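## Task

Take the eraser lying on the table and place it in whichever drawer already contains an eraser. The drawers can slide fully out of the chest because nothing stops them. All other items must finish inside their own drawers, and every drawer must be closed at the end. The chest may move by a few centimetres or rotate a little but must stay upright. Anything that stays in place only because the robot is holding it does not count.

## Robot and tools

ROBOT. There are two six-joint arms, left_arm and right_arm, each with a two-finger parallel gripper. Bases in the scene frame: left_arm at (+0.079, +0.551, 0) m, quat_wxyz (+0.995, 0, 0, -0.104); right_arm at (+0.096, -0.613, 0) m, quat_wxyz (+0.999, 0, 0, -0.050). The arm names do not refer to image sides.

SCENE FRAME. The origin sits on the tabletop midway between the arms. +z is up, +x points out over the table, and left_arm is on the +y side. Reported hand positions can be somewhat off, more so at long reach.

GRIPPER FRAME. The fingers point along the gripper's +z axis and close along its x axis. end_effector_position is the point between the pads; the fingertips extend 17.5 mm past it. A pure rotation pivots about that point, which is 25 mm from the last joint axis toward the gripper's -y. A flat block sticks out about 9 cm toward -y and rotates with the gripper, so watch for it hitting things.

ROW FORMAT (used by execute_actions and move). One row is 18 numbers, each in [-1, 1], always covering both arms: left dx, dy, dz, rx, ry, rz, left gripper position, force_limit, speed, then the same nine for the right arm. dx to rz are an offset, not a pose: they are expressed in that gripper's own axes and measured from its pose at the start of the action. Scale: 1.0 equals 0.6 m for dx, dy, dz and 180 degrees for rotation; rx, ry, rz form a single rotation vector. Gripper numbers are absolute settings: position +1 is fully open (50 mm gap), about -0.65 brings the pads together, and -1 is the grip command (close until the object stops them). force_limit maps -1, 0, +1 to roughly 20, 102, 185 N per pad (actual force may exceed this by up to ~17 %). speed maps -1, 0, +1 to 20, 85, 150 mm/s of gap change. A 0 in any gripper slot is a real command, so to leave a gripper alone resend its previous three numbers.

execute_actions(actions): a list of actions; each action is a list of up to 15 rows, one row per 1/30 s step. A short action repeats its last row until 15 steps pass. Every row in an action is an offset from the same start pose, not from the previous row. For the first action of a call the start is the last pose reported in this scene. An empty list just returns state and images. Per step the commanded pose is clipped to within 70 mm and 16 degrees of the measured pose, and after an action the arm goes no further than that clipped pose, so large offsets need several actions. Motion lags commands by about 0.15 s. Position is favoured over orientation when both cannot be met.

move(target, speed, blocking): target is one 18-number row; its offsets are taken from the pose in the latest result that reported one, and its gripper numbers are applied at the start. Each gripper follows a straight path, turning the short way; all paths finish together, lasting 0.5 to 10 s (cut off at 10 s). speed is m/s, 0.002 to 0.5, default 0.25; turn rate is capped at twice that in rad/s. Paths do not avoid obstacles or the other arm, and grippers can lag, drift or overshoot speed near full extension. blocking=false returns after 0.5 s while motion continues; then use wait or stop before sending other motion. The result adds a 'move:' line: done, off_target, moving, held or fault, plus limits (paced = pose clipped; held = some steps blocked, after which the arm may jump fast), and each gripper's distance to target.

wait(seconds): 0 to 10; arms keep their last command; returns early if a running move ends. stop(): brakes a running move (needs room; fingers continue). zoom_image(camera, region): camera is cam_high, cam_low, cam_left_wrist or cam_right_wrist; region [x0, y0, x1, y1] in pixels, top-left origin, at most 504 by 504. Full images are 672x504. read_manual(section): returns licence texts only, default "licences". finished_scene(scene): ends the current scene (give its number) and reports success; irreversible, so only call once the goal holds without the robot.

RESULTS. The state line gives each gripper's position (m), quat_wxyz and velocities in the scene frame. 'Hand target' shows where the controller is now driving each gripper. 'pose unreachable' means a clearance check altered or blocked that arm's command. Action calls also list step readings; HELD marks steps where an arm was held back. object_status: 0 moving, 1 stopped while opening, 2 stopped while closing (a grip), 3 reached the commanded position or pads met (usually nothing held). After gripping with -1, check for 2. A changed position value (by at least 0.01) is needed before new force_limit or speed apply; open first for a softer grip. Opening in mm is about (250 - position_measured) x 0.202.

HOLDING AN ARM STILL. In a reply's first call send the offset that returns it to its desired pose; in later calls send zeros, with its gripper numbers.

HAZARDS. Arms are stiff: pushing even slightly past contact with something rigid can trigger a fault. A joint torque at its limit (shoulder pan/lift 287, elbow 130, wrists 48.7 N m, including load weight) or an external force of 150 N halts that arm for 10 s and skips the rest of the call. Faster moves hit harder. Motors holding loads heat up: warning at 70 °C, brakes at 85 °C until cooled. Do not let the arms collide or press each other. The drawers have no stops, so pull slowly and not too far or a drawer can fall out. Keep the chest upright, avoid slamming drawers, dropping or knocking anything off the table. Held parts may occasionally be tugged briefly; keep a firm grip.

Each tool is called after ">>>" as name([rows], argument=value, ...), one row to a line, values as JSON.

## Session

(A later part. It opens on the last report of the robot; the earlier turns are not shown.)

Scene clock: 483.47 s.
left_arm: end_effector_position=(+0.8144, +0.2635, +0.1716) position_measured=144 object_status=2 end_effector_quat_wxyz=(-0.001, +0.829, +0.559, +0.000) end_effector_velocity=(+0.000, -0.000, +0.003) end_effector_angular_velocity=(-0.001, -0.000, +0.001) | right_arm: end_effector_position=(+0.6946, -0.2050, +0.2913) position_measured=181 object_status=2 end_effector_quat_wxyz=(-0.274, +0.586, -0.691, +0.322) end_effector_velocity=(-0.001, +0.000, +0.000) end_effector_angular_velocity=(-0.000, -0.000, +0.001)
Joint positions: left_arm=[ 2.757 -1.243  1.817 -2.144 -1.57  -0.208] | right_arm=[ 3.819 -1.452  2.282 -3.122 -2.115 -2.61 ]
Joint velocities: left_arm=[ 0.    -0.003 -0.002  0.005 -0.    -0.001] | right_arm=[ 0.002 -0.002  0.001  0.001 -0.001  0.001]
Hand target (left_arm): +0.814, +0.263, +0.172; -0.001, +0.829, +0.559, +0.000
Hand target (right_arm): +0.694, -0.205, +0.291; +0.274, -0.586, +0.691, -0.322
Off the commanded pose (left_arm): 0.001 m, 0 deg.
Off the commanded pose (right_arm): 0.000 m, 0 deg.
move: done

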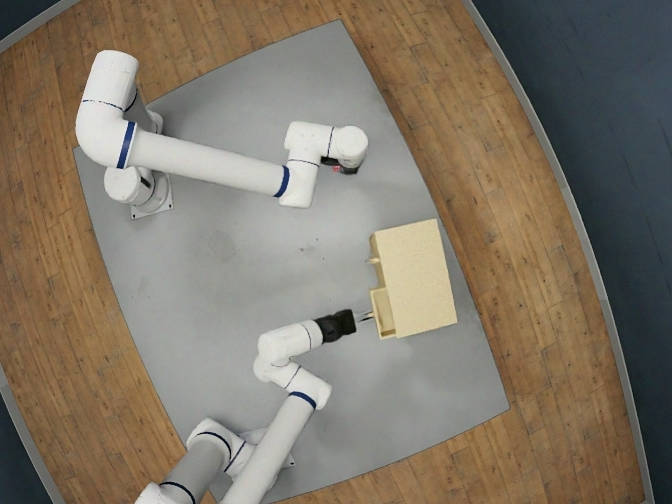

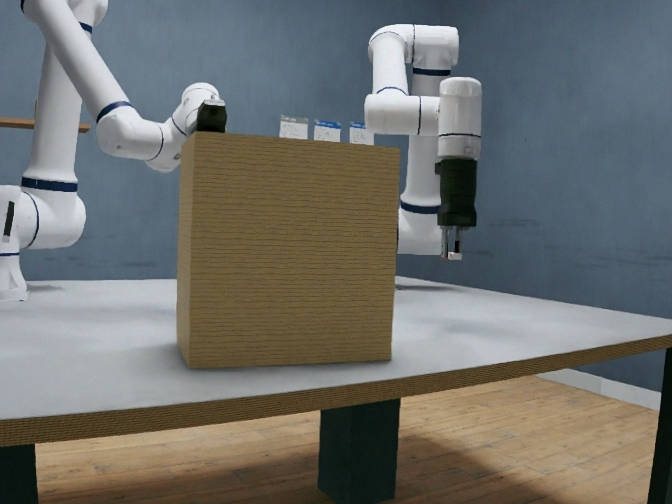

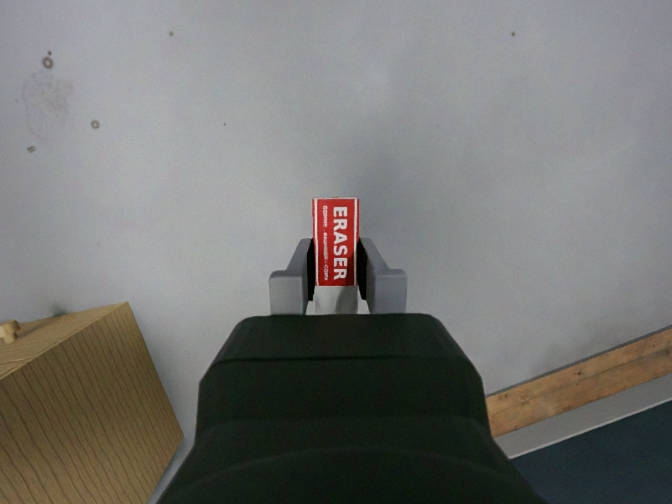

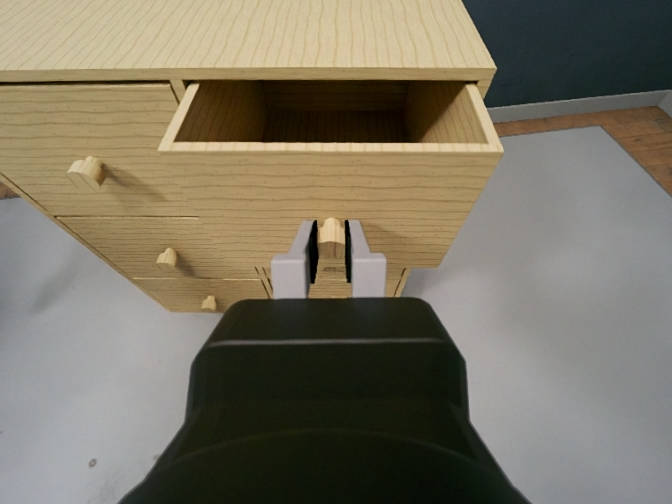

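>>> move(target=[-0.0613,-0.1802,-0.4133,0,0,0.215,-1,-0.4,-0.1, 0,0.0750,-0.0894,0,0,0,-1,-0.4,-0.1], speed=0.3)

Scene clock: 527.93 s.
left_arm: end_effector_position=(+0.7003, +0.2690, +0.4192) position_measured=144 object_status=2 end_effector_quat_wxyz=(-0.001, +0.968, +0.253, -0.000) end_effector_velocity=(-0.002, +0.000, +0.002) end_effector_angular_velocity=(+0.001, +0.001, -0.007) | right_arm: end_effector_position=(+0.6256, -0.1935, +0.2914) position_measured=181 object_status=2 end_effector_quat_wxyz=(-0.274, +0.586, -0.691, +0.322) end_effector_velocity=(-0.001, +0.000, +0.000) end_effector_angular_velocity=(+0.001, -0.001, -0.001)
Joint positions: left_arm=[ 2.648 -1.572  1.74  -1.737 -1.57   0.357] | right_arm=[ 3.912 -1.514  2.34  -3.073 -2.175 -2.525]
Joint velocities: left_arm=[-0.001 -0.003 -0.001  0.005  0.     0.006] | right_arm=[ 0.001 -0.     0.    -0.    -0.001  0.002]
Hand target (left_arm): +0.700, +0.269, +0.420; -0.001, +0.968, +0.252, -0.000
Hand target (right_arm): +0.625, -0.194, +0.291; +0.274, -0.586, +0.691, -0.322
Off the commanded pose (left_arm): 0.001 m, 0 deg.
Off the commanded pose (right_arm): 0.000 m, 0 deg.
move: done

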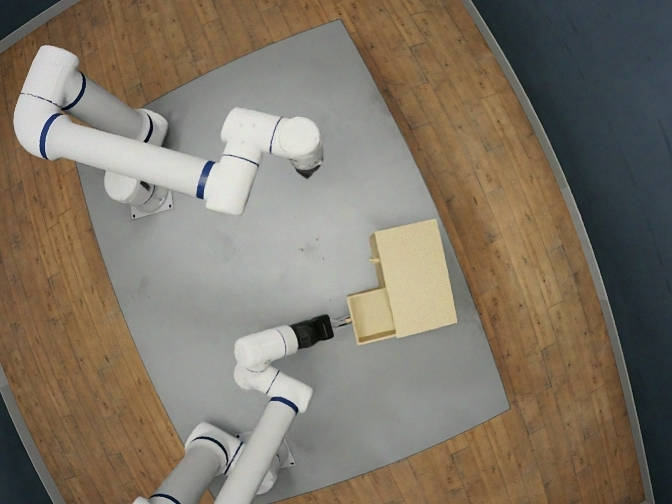

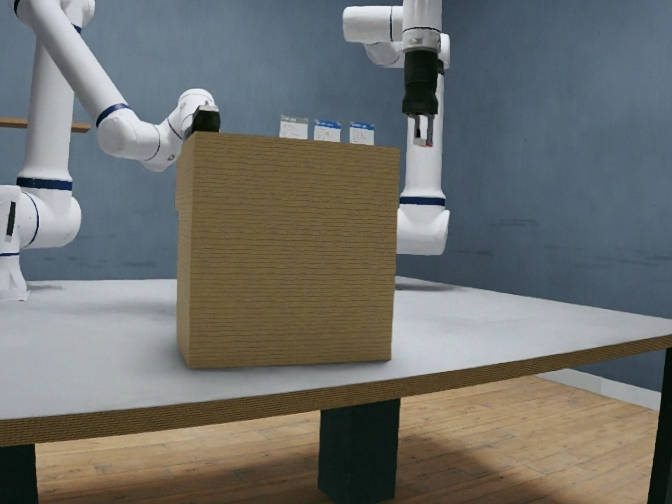

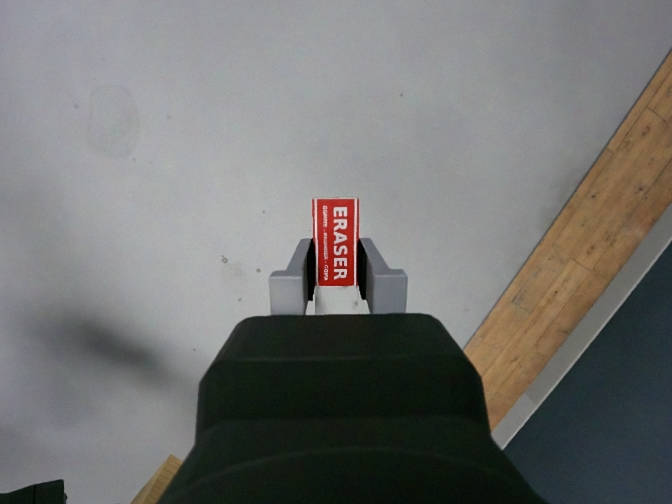

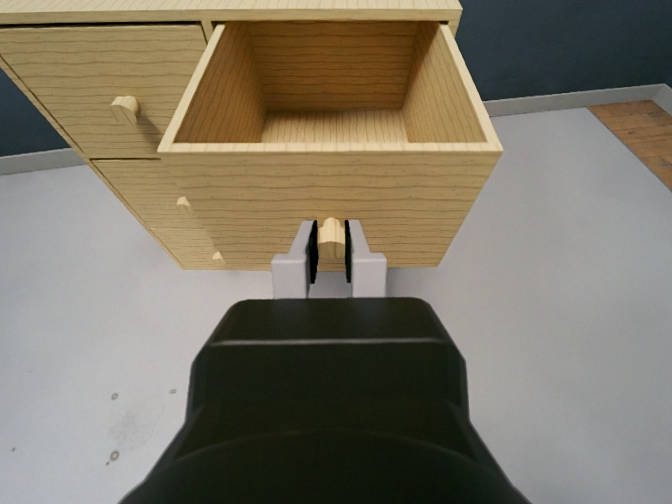

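>>> zoom_image(camera="cam_high", region=[320, 210, 470, 360])

>>> zoom_image(camera="cam_right_wrist", region=[140, 0, 520, 220])

Region (320, 210, 470, 360) of cam_high's 672x504 image, scaled by 3.360, with more detail than that image has.

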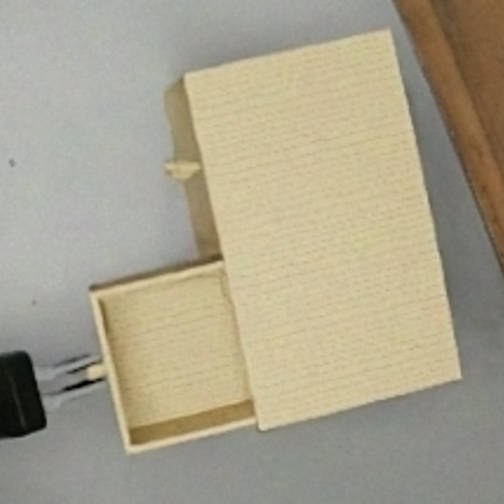

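Region (140, 0, 520, 220) of cam_right_wrist's 672x504 image, scaled by 1.326, with more detail than that image has; it fills the top 292 rows of this view, and the rest is white.

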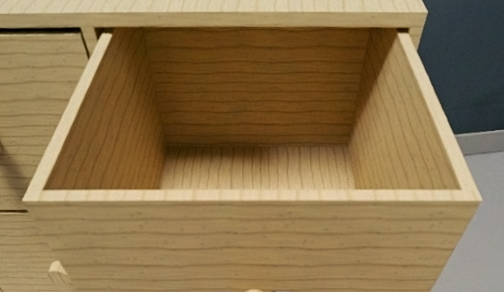

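>>> move(target=[0,0,0,0,0,0.215,-1,-0.4,-0.1, 0,-0.1285,0.1537,0,0,0,-1,-0.4,-0.1], speed=0.3)

Scene clock: 593.40 s.
left_arm: end_effector_position=(+0.7003, +0.2689, +0.4191) position_measured=144 object_status=2 end_effector_quat_wxyz=(-0.001, +0.997, -0.081, -0.000) end_effector_velocity=(+0.001, -0.000, +0.000) end_effector_angular_velocity=(-0.002, -0.002, -0.013) | right_arm: end_effector_position=(+0.7439, -0.2131, +0.2910) position_measured=181 object_status=2 end_effector_quat_wxyz=(-0.274, +0.586, -0.691, +0.323) end_effector_velocity=(+0.004, -0.002, -0.000) end_effector_angular_velocity=(+0.001, -0.001, -0.003)
Joint positions: left_arm=[ 2.628 -1.594  1.762 -1.737 -1.57   1.011] | right_arm=[ 3.76  -1.407  2.232 -3.143 -2.076 -2.66 ]
Joint velocities: left_arm=[ 0.001 -0.001  0.001 -0.003 -0.     0.014] | right_arm=[-0.006  0.004 -0.003 -0.003  0.002 -0.002]
Hand target (left_arm): +0.700, +0.269, +0.419; -0.001, +0.997, -0.082, -0.000
Hand target (right_arm): +0.744, -0.213, +0.291; +0.274, -0.586, +0.691, -0.323
Off the commanded pose (left_arm): 0.000 m, 0 deg.
Off the commanded pose (right_arm): 0.000 m, 0 deg.
move: done

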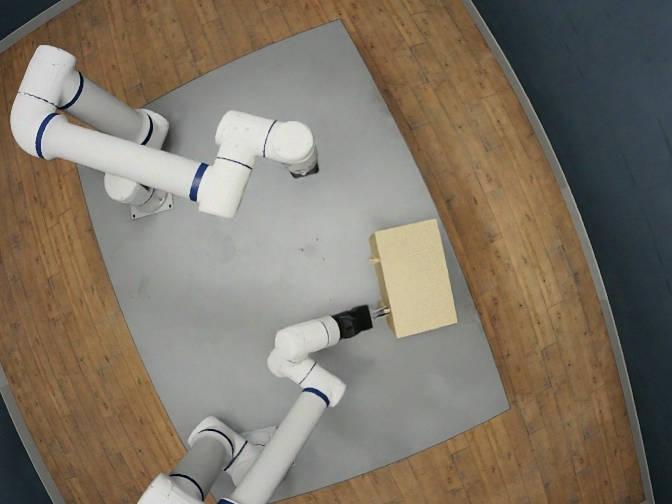

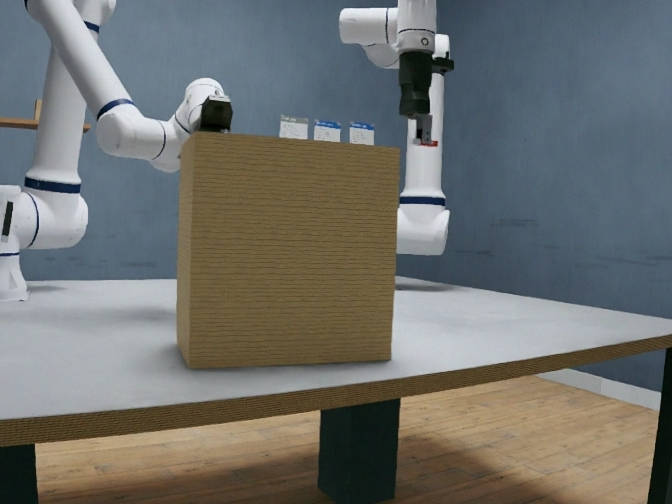

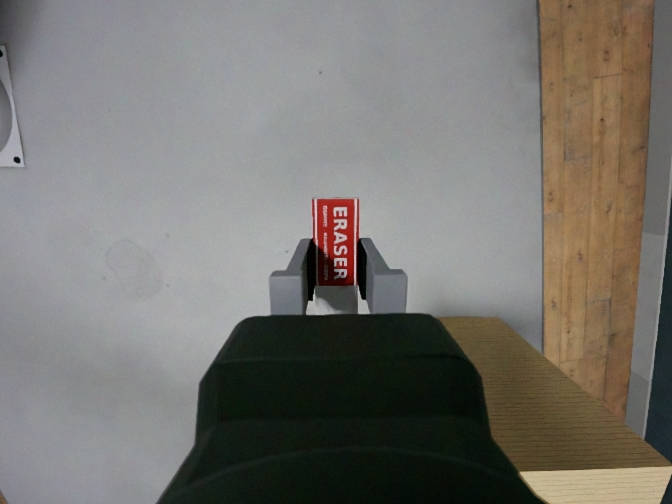

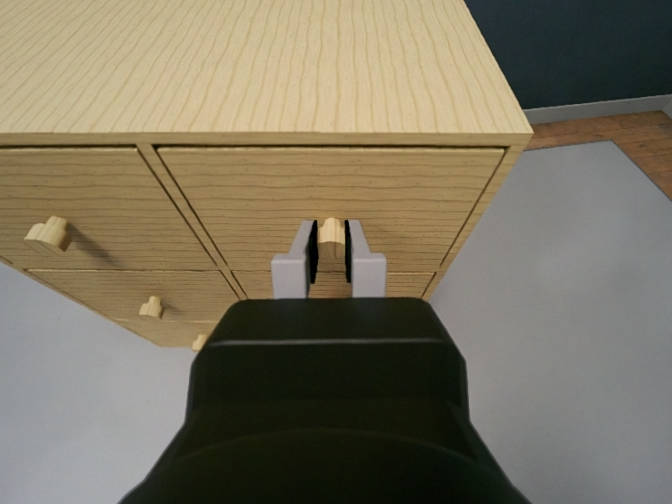

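>>> move(target=[0,0,0,0,0,0,-1,-0.4,-0.1, 0,0.1520,0.1015,0,0,0,0.35,-0.4,0.6], speed=0.15)

Scene clock: 608.10 s.
left_arm: end_effector_position=(+0.7002, +0.2689, +0.4191) position_measured=144 object_status=2 end_effector_quat_wxyz=(-0.001, +0.997, -0.081, -0.000) end_effector_velocity=(+0.000, -0.001, +0.000) end_effector_angular_velocity=(-0.001, -0.000, -0.002) | right_arm: end_effector_position=(+0.7318, -0.2114, +0.1823) position_measured=100 object_status=3 end_effector_quat_wxyz=(-0.274, +0.586, -0.691, +0.322) end_effector_velocity=(+0.001, -0.001, -0.002) end_effector_angular_velocity=(+0.001, -0.002, -0.002)
Joint positions: left_arm=[ 2.628 -1.594  1.762 -1.737 -1.57   1.011] | right_arm=[ 3.774 -1.23   2.299 -3.382 -2.085 -2.649]
Joint velocities: left_arm=[-0.001  0.    -0.    -0.001 -0.     0.001] | right_arm=[-0.002  0.004  0.001 -0.008 -0.    -0.   ]
Hand target (left_arm): +0.700, +0.269, +0.419; -0.001, +0.997, -0.081, -0.000
Hand target (right_arm): +0.732, -0.211, +0.182; +0.274, -0.586, +0.691, -0.323
Off the commanded pose (left_arm): 0.000 m, 0 deg.
Off the commanded pose (right_arm): 0.001 m, 0 deg.
move: done

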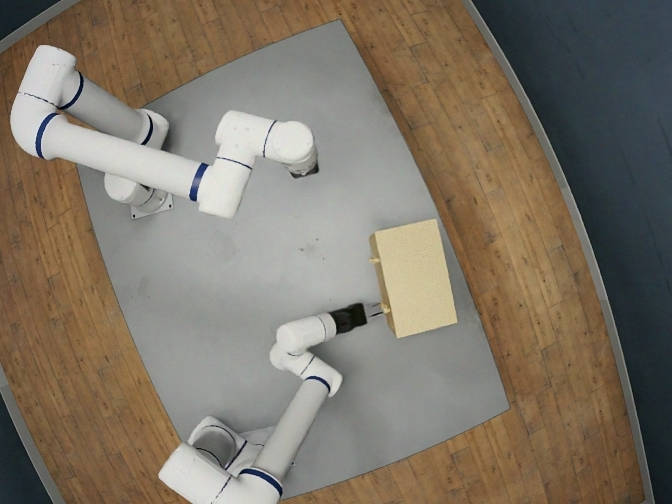

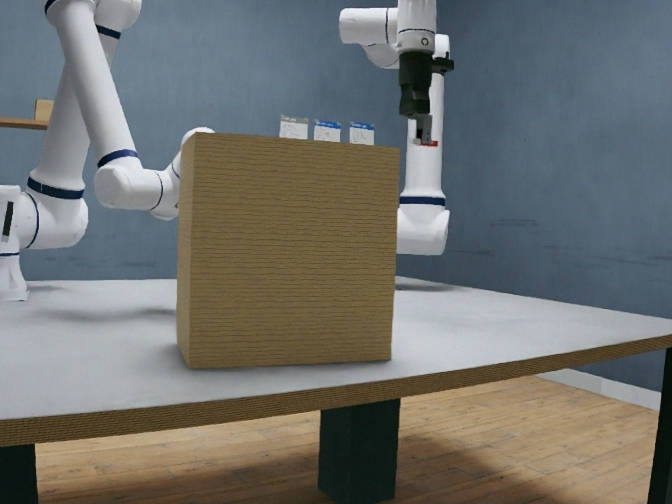

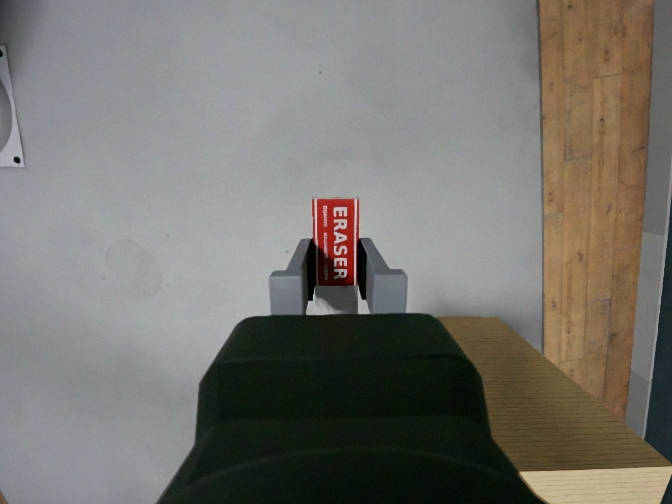

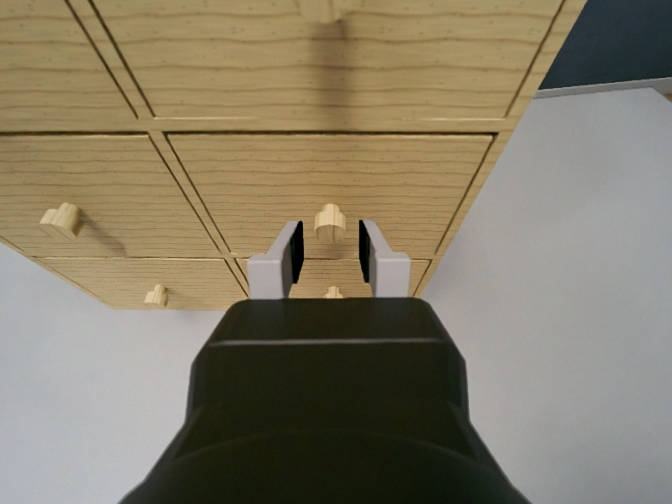

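>>> zoom_image(camera="cam_right_wrist", region=[250, 170, 420, 310])

Region (250, 170, 420, 310) of cam_right_wrist's 672x504 image, scaled by 2.965, with more detail than that image has; it fills the top 415 rows of this view, and the rest is white.

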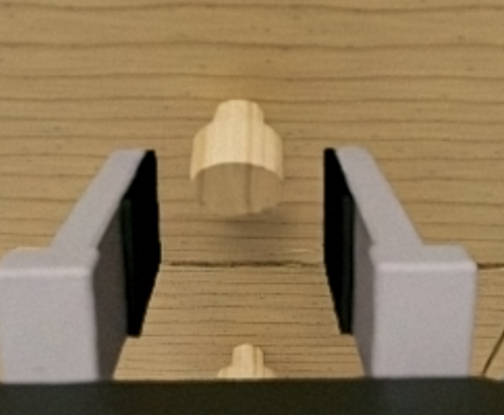

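>>> execute_actions([
  [[0,0,0,0,0,0,-1,-0.4,-0.1, -0.0003,-0.0022,0.0034,0,0,0,0.35,-0.4,0.6],[0,0,0,0,0,0,-1,-0.4,-0.1, -0.0005,-0.0044,0.0068,0,0,0,0.35,-0.4,0.6],[0,0,0,0,0,0,-1,-0.4,-0.1, -0.0008,-0.0066,0.0102,0,0,0,0.35,-0.4,0.6],[0,0,0,0,0,0,-1,-0.4,-0.1, -0.0010,-0.0088,0.0136,0,0,0,0.35,-0.4,0.6],[0,0,0,0,0,0,-1,-0.4,-0.1, -0.0013,-0.0110,0.0170,0,0,0,0.35,-0.4,0.6]],
  [[0,0,0,0,0,0,-1,-0.4,-0.1, 0,0,0,0,0,0,-1,-0.4,0.0]],
])

Scene clock: 634.37 s.
left_arm: end_effector_position=(+0.7003, +0.2689, +0.4191) position_measured=144 object_status=2 end_effector_quat_wxyz=(-0.001, +0.997, -0.081, -0.000) end_effector_velocity=(+0.001, -0.000, +0.000) end_effector_angular_velocity=(-0.001, -0.002, -0.000) | right_arm: end_effector_position=(+0.7433, -0.2126, +0.1809) position_measured=184 object_status=2 end_effector_quat_wxyz=(-0.274, +0.586, -0.691, +0.322) end_effector_velocity=(+0.000, -0.000, -0.000) end_effector_angular_velocity=(-0.000, +0.001, -0.000)
Joint positions: left_arm=[ 2.628 -1.594  1.762 -1.737 -1.57   1.011] | right_arm=[ 3.762 -1.218  2.286 -3.385 -2.077 -2.659]
Joint velocities: left_arm=[ 0.    -0.    -0.    -0.002  0.     0.   ] | right_arm=[-0.     0.    -0.     0.001 -0.     0.   ]
Hand target (left_arm): +0.700, +0.269, +0.419; -0.001, +0.997, -0.081, -0.000
Hand target (right_arm): +0.743, -0.213, +0.181; +0.274, -0.586, +0.691, -0.322
Off the commanded pose (left_arm): 0.000 m, 0 deg.
Off the commanded pose (right_arm): 0.000 m, 0 deg.
Step readings (end_effector_position; steps 1 to 15: 1st action; 16 to 30: 2nd action):
0: left_arm (+0.7003, +0.2689, +0.4191) | right_arm (+0.7318, -0.2114, +0.1819)
1: left_arm (+0.7003, +0.2689, +0.4191) | right_arm (+0.7318, -0.2114, +0.1819)
2: left_arm (+0.7003, +0.2689, +0.4191) | right_arm (+0.7321, -0.2116, +0.1817)
4: left_arm (+0.7003, +0.2689, +0.4191) | right_arm (+0.7347, -0.2118, +0.1816)
8: left_arm (+0.7003, +0.2689, +0.4191) | right_arm (+0.7404, -0.2123, +0.1811)
15: left_arm (+0.7003, +0.2689, +0.4191) | right_arm (+0.7432, -0.2126, +0.1809)
16: left_arm (+0.7003, +0.2689, +0.4191) | right_arm (+0.7433, -0.2126, +0.1809)
17: left_arm (+0.7003, +0.2689, +0.4191) | right_arm (+0.7433, -0.2126, +0.1809)
19: left_arm (+0.7003, +0.2689, +0.4191) | right_arm (+0.7433, -0.2126, +0.1809)
23: left_arm (+0.7003, +0.2689, +0.4191) | right_arm (+0.7433, -0.2126, +0.1809)
30: end_effector_position above

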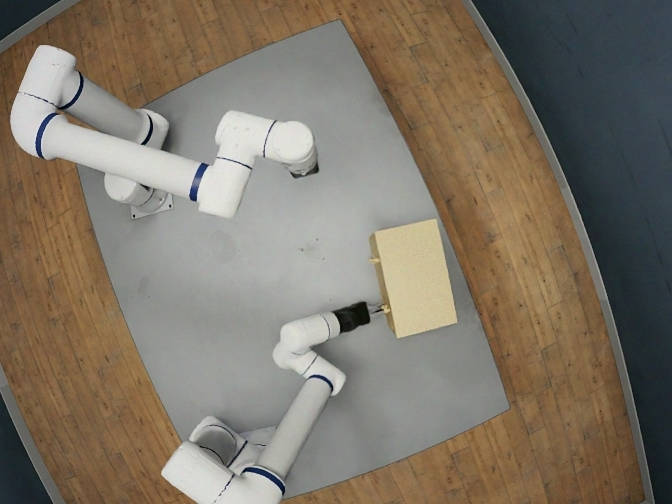

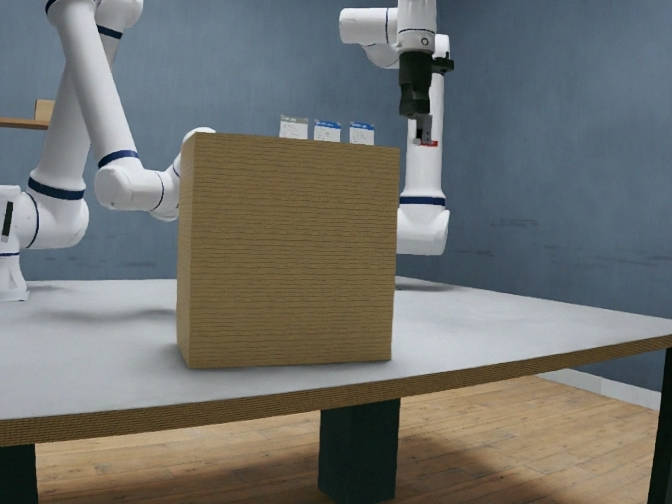

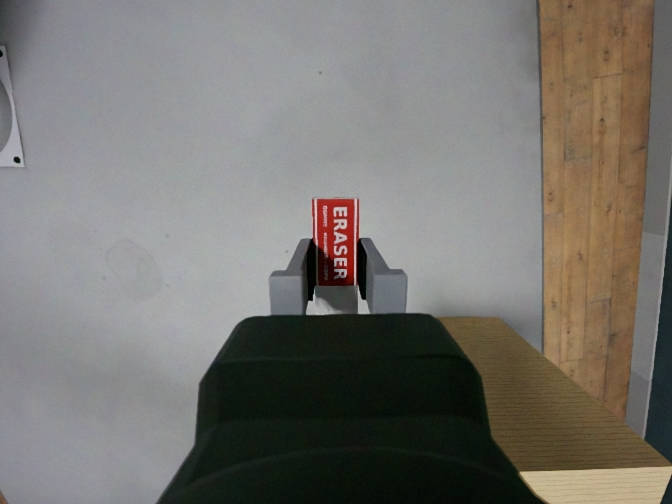

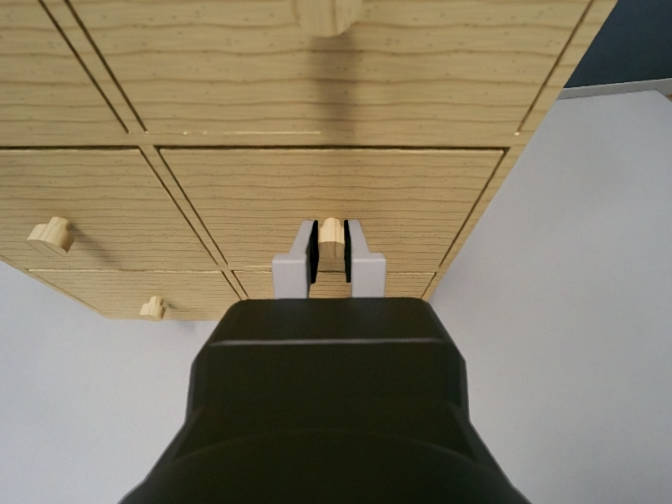

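>>> move(target=[0,0,0,0,0,0,-1,-0.4,-0.1, 0,0.1286,-0.1533,0,0,0,-1,-0.4,0.0], speed=0.15)

Scene clock: 641.57 s.
left_arm: end_effector_position=(+0.7003, +0.2689, +0.4191) position_measured=144 object_status=2 end_effector_quat_wxyz=(-0.001, +0.997, -0.081, -0.000) end_effector_velocity=(-0.000, +0.000, -0.000) end_effector_angular_velocity=(+0.001, +0.001, -0.001) | right_arm: end_effector_position=(+0.6252, -0.1931, +0.1811) position_measured=184 object_status=2 end_effector_quat_wxyz=(-0.274, +0.586, -0.691, +0.322) end_effector_velocity=(-0.003, +0.001, +0.000) end_effector_angular_velocity=(+0.001, -0.001, +0.000)
Joint positions: left_arm=[ 2.628 -1.594  1.762 -1.737 -1.57   1.011] | right_arm=[ 3.913 -1.301  2.402 -3.347 -2.175 -2.524]
Joint velocities: left_arm=[0.    0.    0.    0.002 0.    0.001] | right_arm=[ 0.005 -0.002  0.002  0.002 -0.003  0.005]
Hand target (left_arm): +0.700, +0.269, +0.419; -0.001, +0.997, -0.081, -0.000
Hand target (right_arm): +0.625, -0.193, +0.181; +0.274, -0.586, +0.691, -0.322
Off the commanded pose (left_arm): 0.000 m, 0 deg.
Off the commanded pose (right_arm): 0.000 m, 0 deg.
move: done

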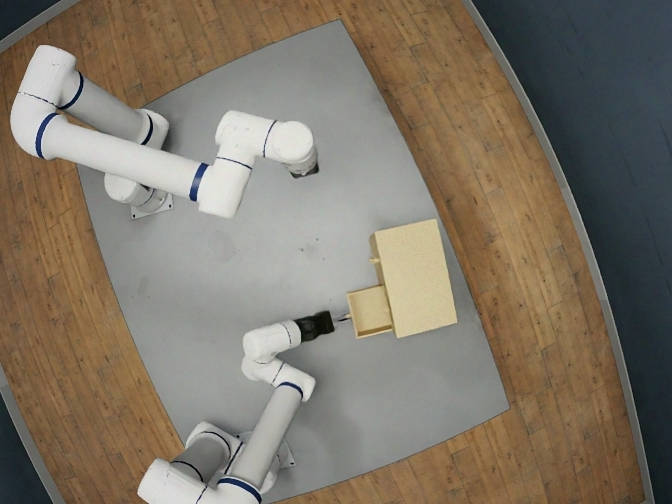

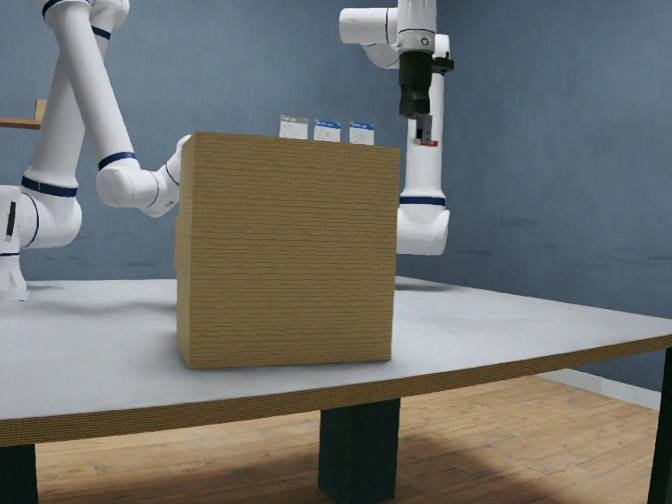

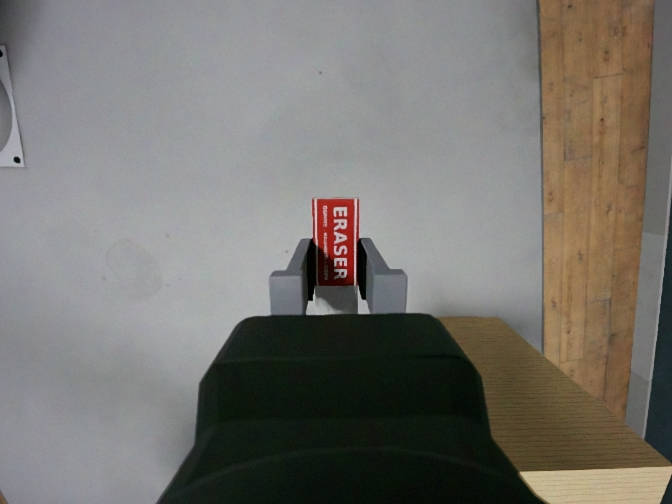

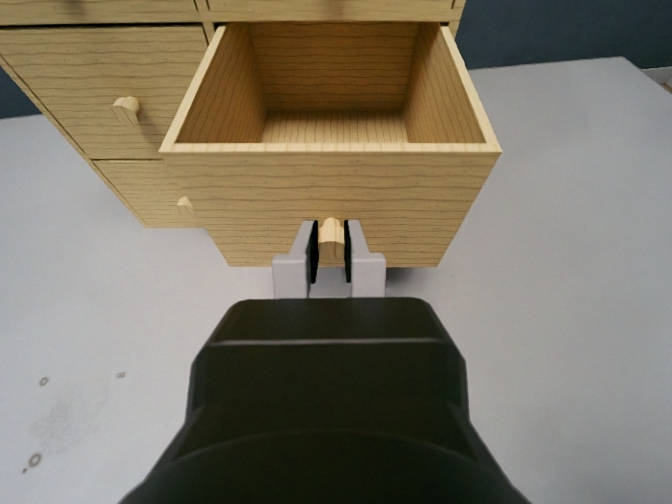

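>>> zoom_image(camera="cam_high", region=[325, 250, 435, 350])

>>> zoom_image(camera="cam_right_wrist", region=[140, 0, 520, 220])

Region (325, 250, 435, 350) of cam_high's 672x504 image, scaled by 4.582, with more detail than that image has; it fills the top 458 rows of this view, and the rest is white.

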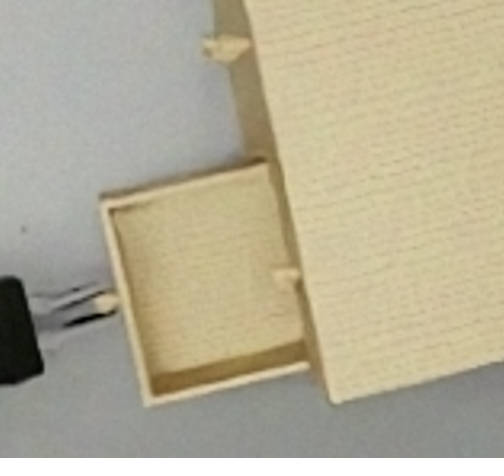

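Region (140, 0, 520, 220) of cam_right_wrist's 672x504 image, scaled by 1.326, with more detail than that image has; it fills the top 292 rows of this view, and the rest is white.

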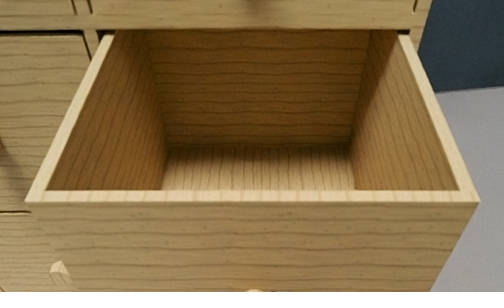

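>>> move(target=[0,0,0,0,0,0,-1,-0.4,-0.1, 0,-0.1284,0.1534,0,0,0,-1,-0.4,0.0], speed=0.15)

Scene clock: 654.33 s.
left_arm: end_effector_position=(+0.7003, +0.2689, +0.4191) position_measured=144 object_status=2 end_effector_quat_wxyz=(-0.001, +0.997, -0.081, -0.000) end_effector_velocity=(+0.000, -0.000, +0.000) end_effector_angular_velocity=(-0.000, -0.001, -0.001) | right_arm: end_effector_position=(+0.7433, -0.2126, +0.1808) position_measured=184 object_status=2 end_effector_quat_wxyz=(-0.274, +0.586, -0.691, +0.323) end_effector_velocity=(+0.003, +0.001, -0.000) end_effector_angular_velocity=(-0.001, +0.001, +0.002)
Joint positions: left_arm=[ 2.628 -1.594  1.762 -1.737 -1.57   1.011] | right_arm=[ 3.762 -1.218  2.286 -3.385 -2.077 -2.659]
Joint velocities: left_arm=[ 0.     0.    -0.    -0.001  0.     0.001] | right_arm=[-0.002  0.003 -0.004  0.     0.002 -0.004]
Hand target (left_arm): +0.700, +0.269, +0.419; -0.001, +0.997, -0.081, -0.000
Hand target (right_arm): +0.744, -0.213, +0.181; +0.274, -0.586, +0.691, -0.322
Off the commanded pose (left_arm): 0.000 m, 0 deg.
Off the commanded pose (right_arm): 0.000 m, 0 deg.
move: done

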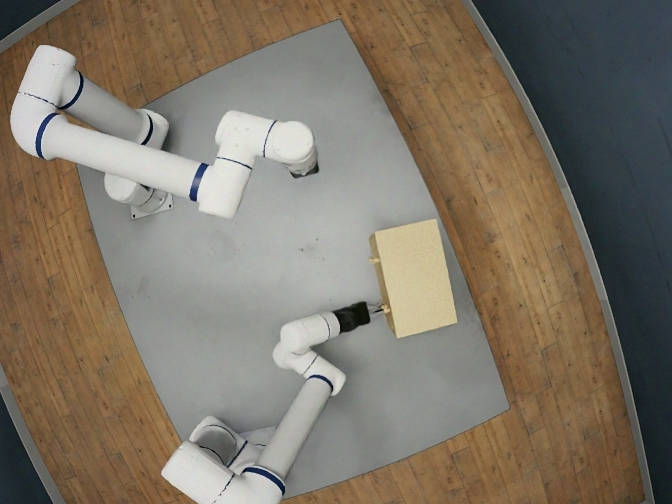

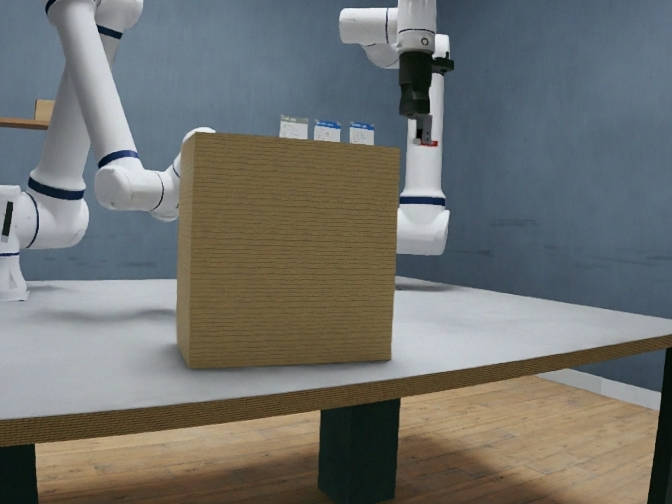

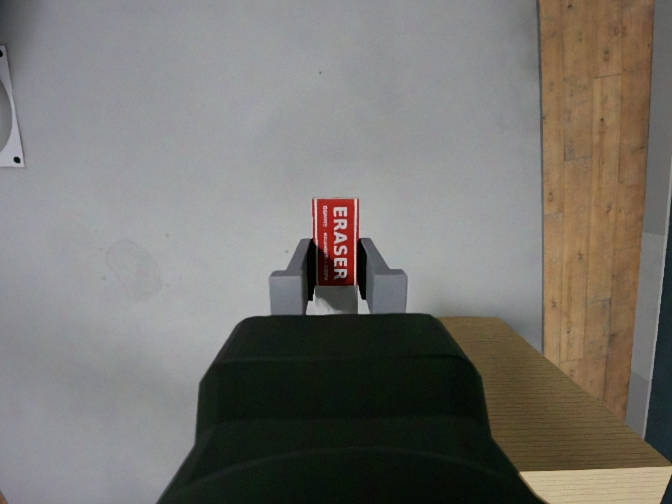

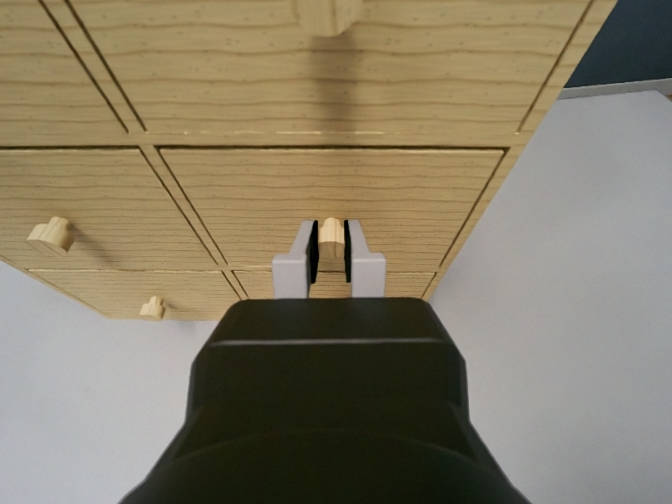

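>>> execute_actions(actions=[])

Scene clock: 679.80 s.
left_arm: end_effector_position=(+0.7003, +0.2689, +0.4191) position_measured=144 object_status=2 end_effector_quat_wxyz=(-0.001, +0.997, -0.081, -0.000) end_effector_velocity=(+0.000, -0.000, -0.001) end_effector_angular_velocity=(-0.001, -0.001, -0.001) | right_arm: end_effector_position=(+0.7437, -0.2126, +0.1807) position_measured=184 object_status=2 end_effector_quat_wxyz=(-0.274, +0.586, -0.691, +0.322) end_effector_velocity=(+0.001, -0.001, +0.000) end_effector_angular_velocity=(-0.000, -0.001, -0.001)
Joint positions: left_arm=[ 2.628 -1.594  1.762 -1.737 -1.57   1.011] | right_arm=[ 3.761 -1.218  2.285 -3.385 -2.076 -2.66 ]
Joint velocities: left_arm=[ 0.     0.     0.001 -0.002  0.     0.001] | right_arm=[-0.002  0.     0.    -0.002 -0.    -0.001]
Hand target (left_arm): +0.700, +0.269, +0.419; -0.001, +0.997, -0.081, -0.000
Hand target (right_arm): +0.744, -0.213, +0.181; +0.274, -0.586, +0.691, -0.322
Off the commanded pose (left_arm): 0.000 m, 0 deg.
Off the commanded pose (right_arm): 0.000 m, 0 deg.

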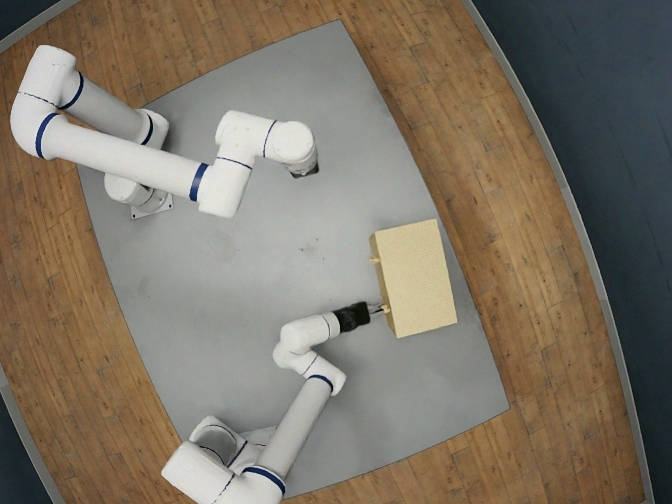

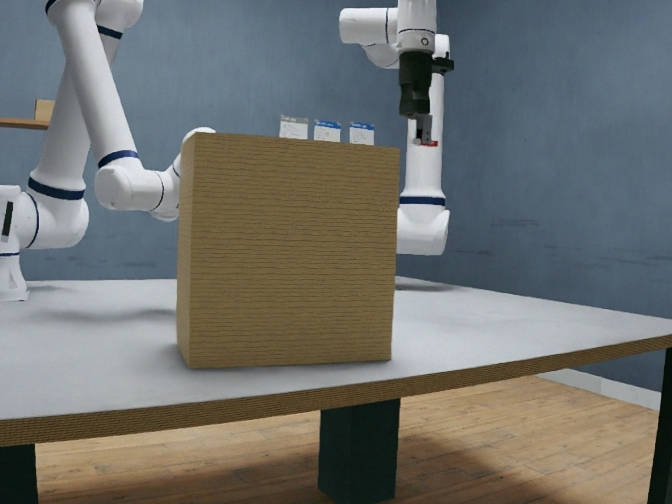

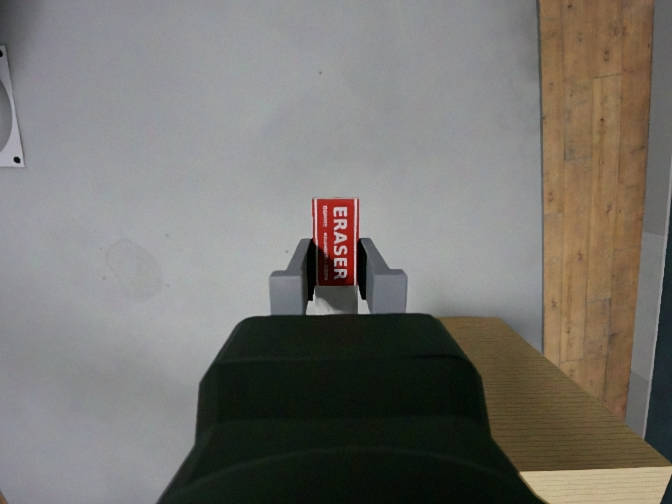

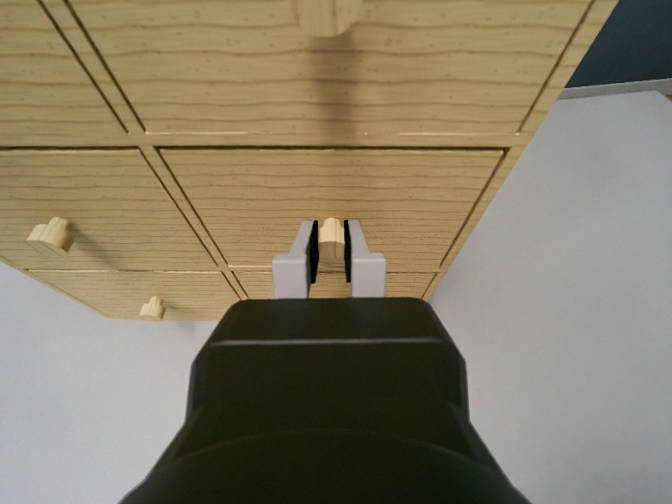

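>>> move(target=[0,0,0,0,0,0,-1,-0.4,-0.1, 0,0.1533,0.1026,0,0,0,0.35,-0.4,0.6], speed=0.15)

Scene clock: 690.43 s.
left_arm: end_effector_position=(+0.7003, +0.2689, +0.4191) position_measured=144 object_status=2 end_effector_quat_wxyz=(-0.001, +0.997, -0.081, -0.000) end_effector_velocity=(-0.000, -0.000, +0.000) end_effector_angular_velocity=(+0.000, +0.000, -0.002) | right_arm: end_effector_position=(+0.7316, -0.2110, +0.0710) position_measured=100 object_status=3 end_effector_quat_wxyz=(-0.274, +0.586, -0.691, +0.322) end_effector_velocity=(-0.000, +0.000, -0.003) end_effector_angular_velocity=(-0.000, -0.001, +0.001)
Joint positions: left_arm=[ 2.628 -1.594  1.762 -1.737 -1.57   1.011] | right_arm=[ 3.775 -1.003  2.309 -3.617 -2.085 -2.648]
Joint velocities: left_arm=[-0.    -0.    -0.001  0.001  0.     0.001] | right_arm=[ 0.001  0.006 -0.001 -0.007 -0.    -0.001]
Hand target (left_arm): +0.700, +0.269, +0.419; -0.001, +0.997, -0.081, -0.000
Hand target (right_arm): +0.732, -0.211, +0.071; +0.274, -0.586, +0.691, -0.322
Off the commanded pose (left_arm): 0.000 m, 0 deg.
Off the commanded pose (right_arm): 0.001 m, 0 deg.
move: done

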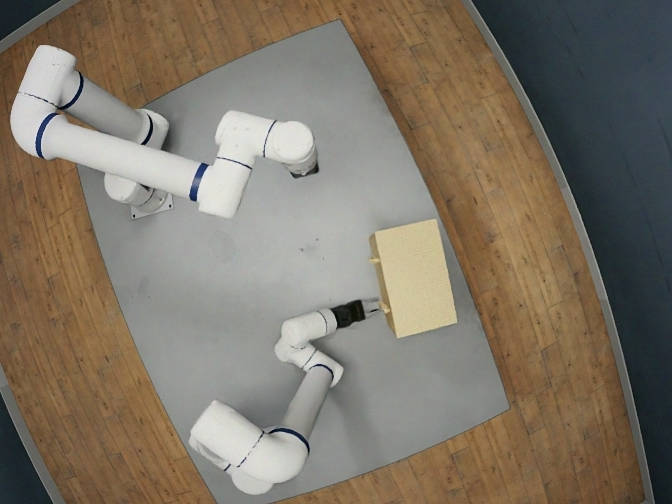

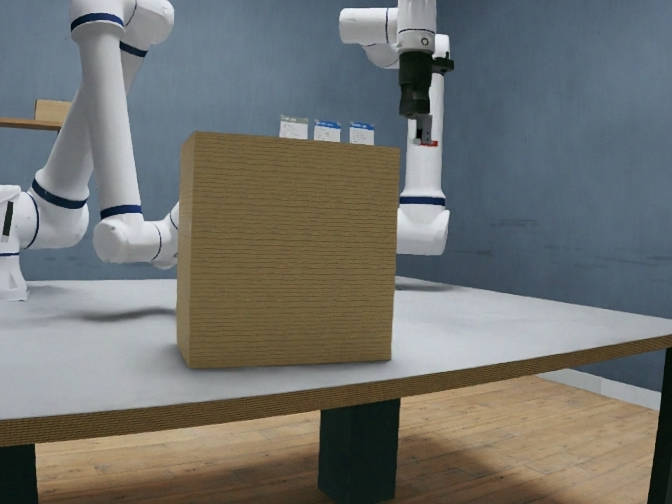

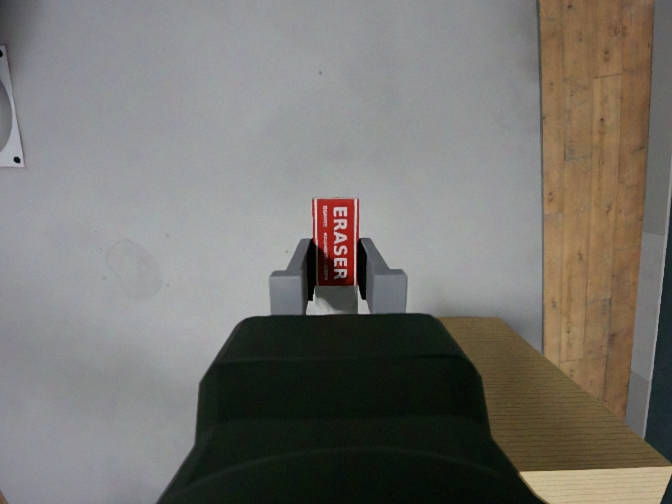

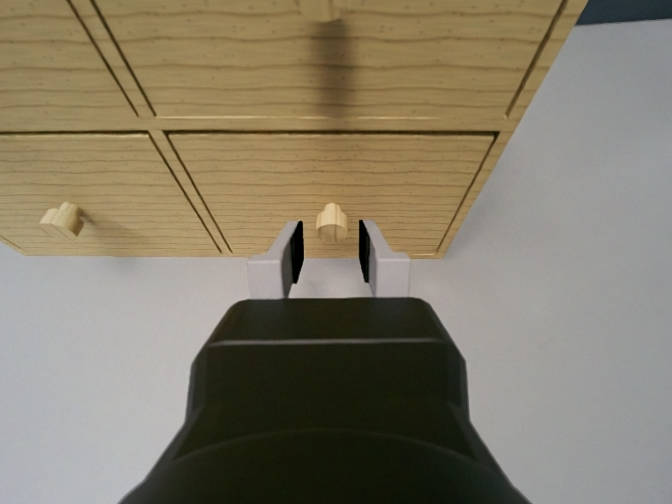

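>>> zoom_image(camera="cam_right_wrist", region=[260,170,410,290])

Region (260, 170, 410, 290) of cam_right_wrist's 672x504 image, scaled by 3.360, with more detail than that image has; it fills the top 403 rows of this view, and the rest is white.

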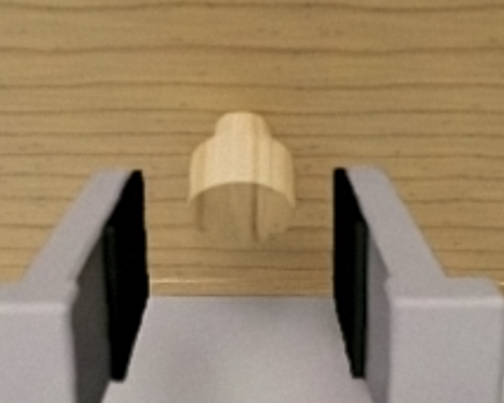

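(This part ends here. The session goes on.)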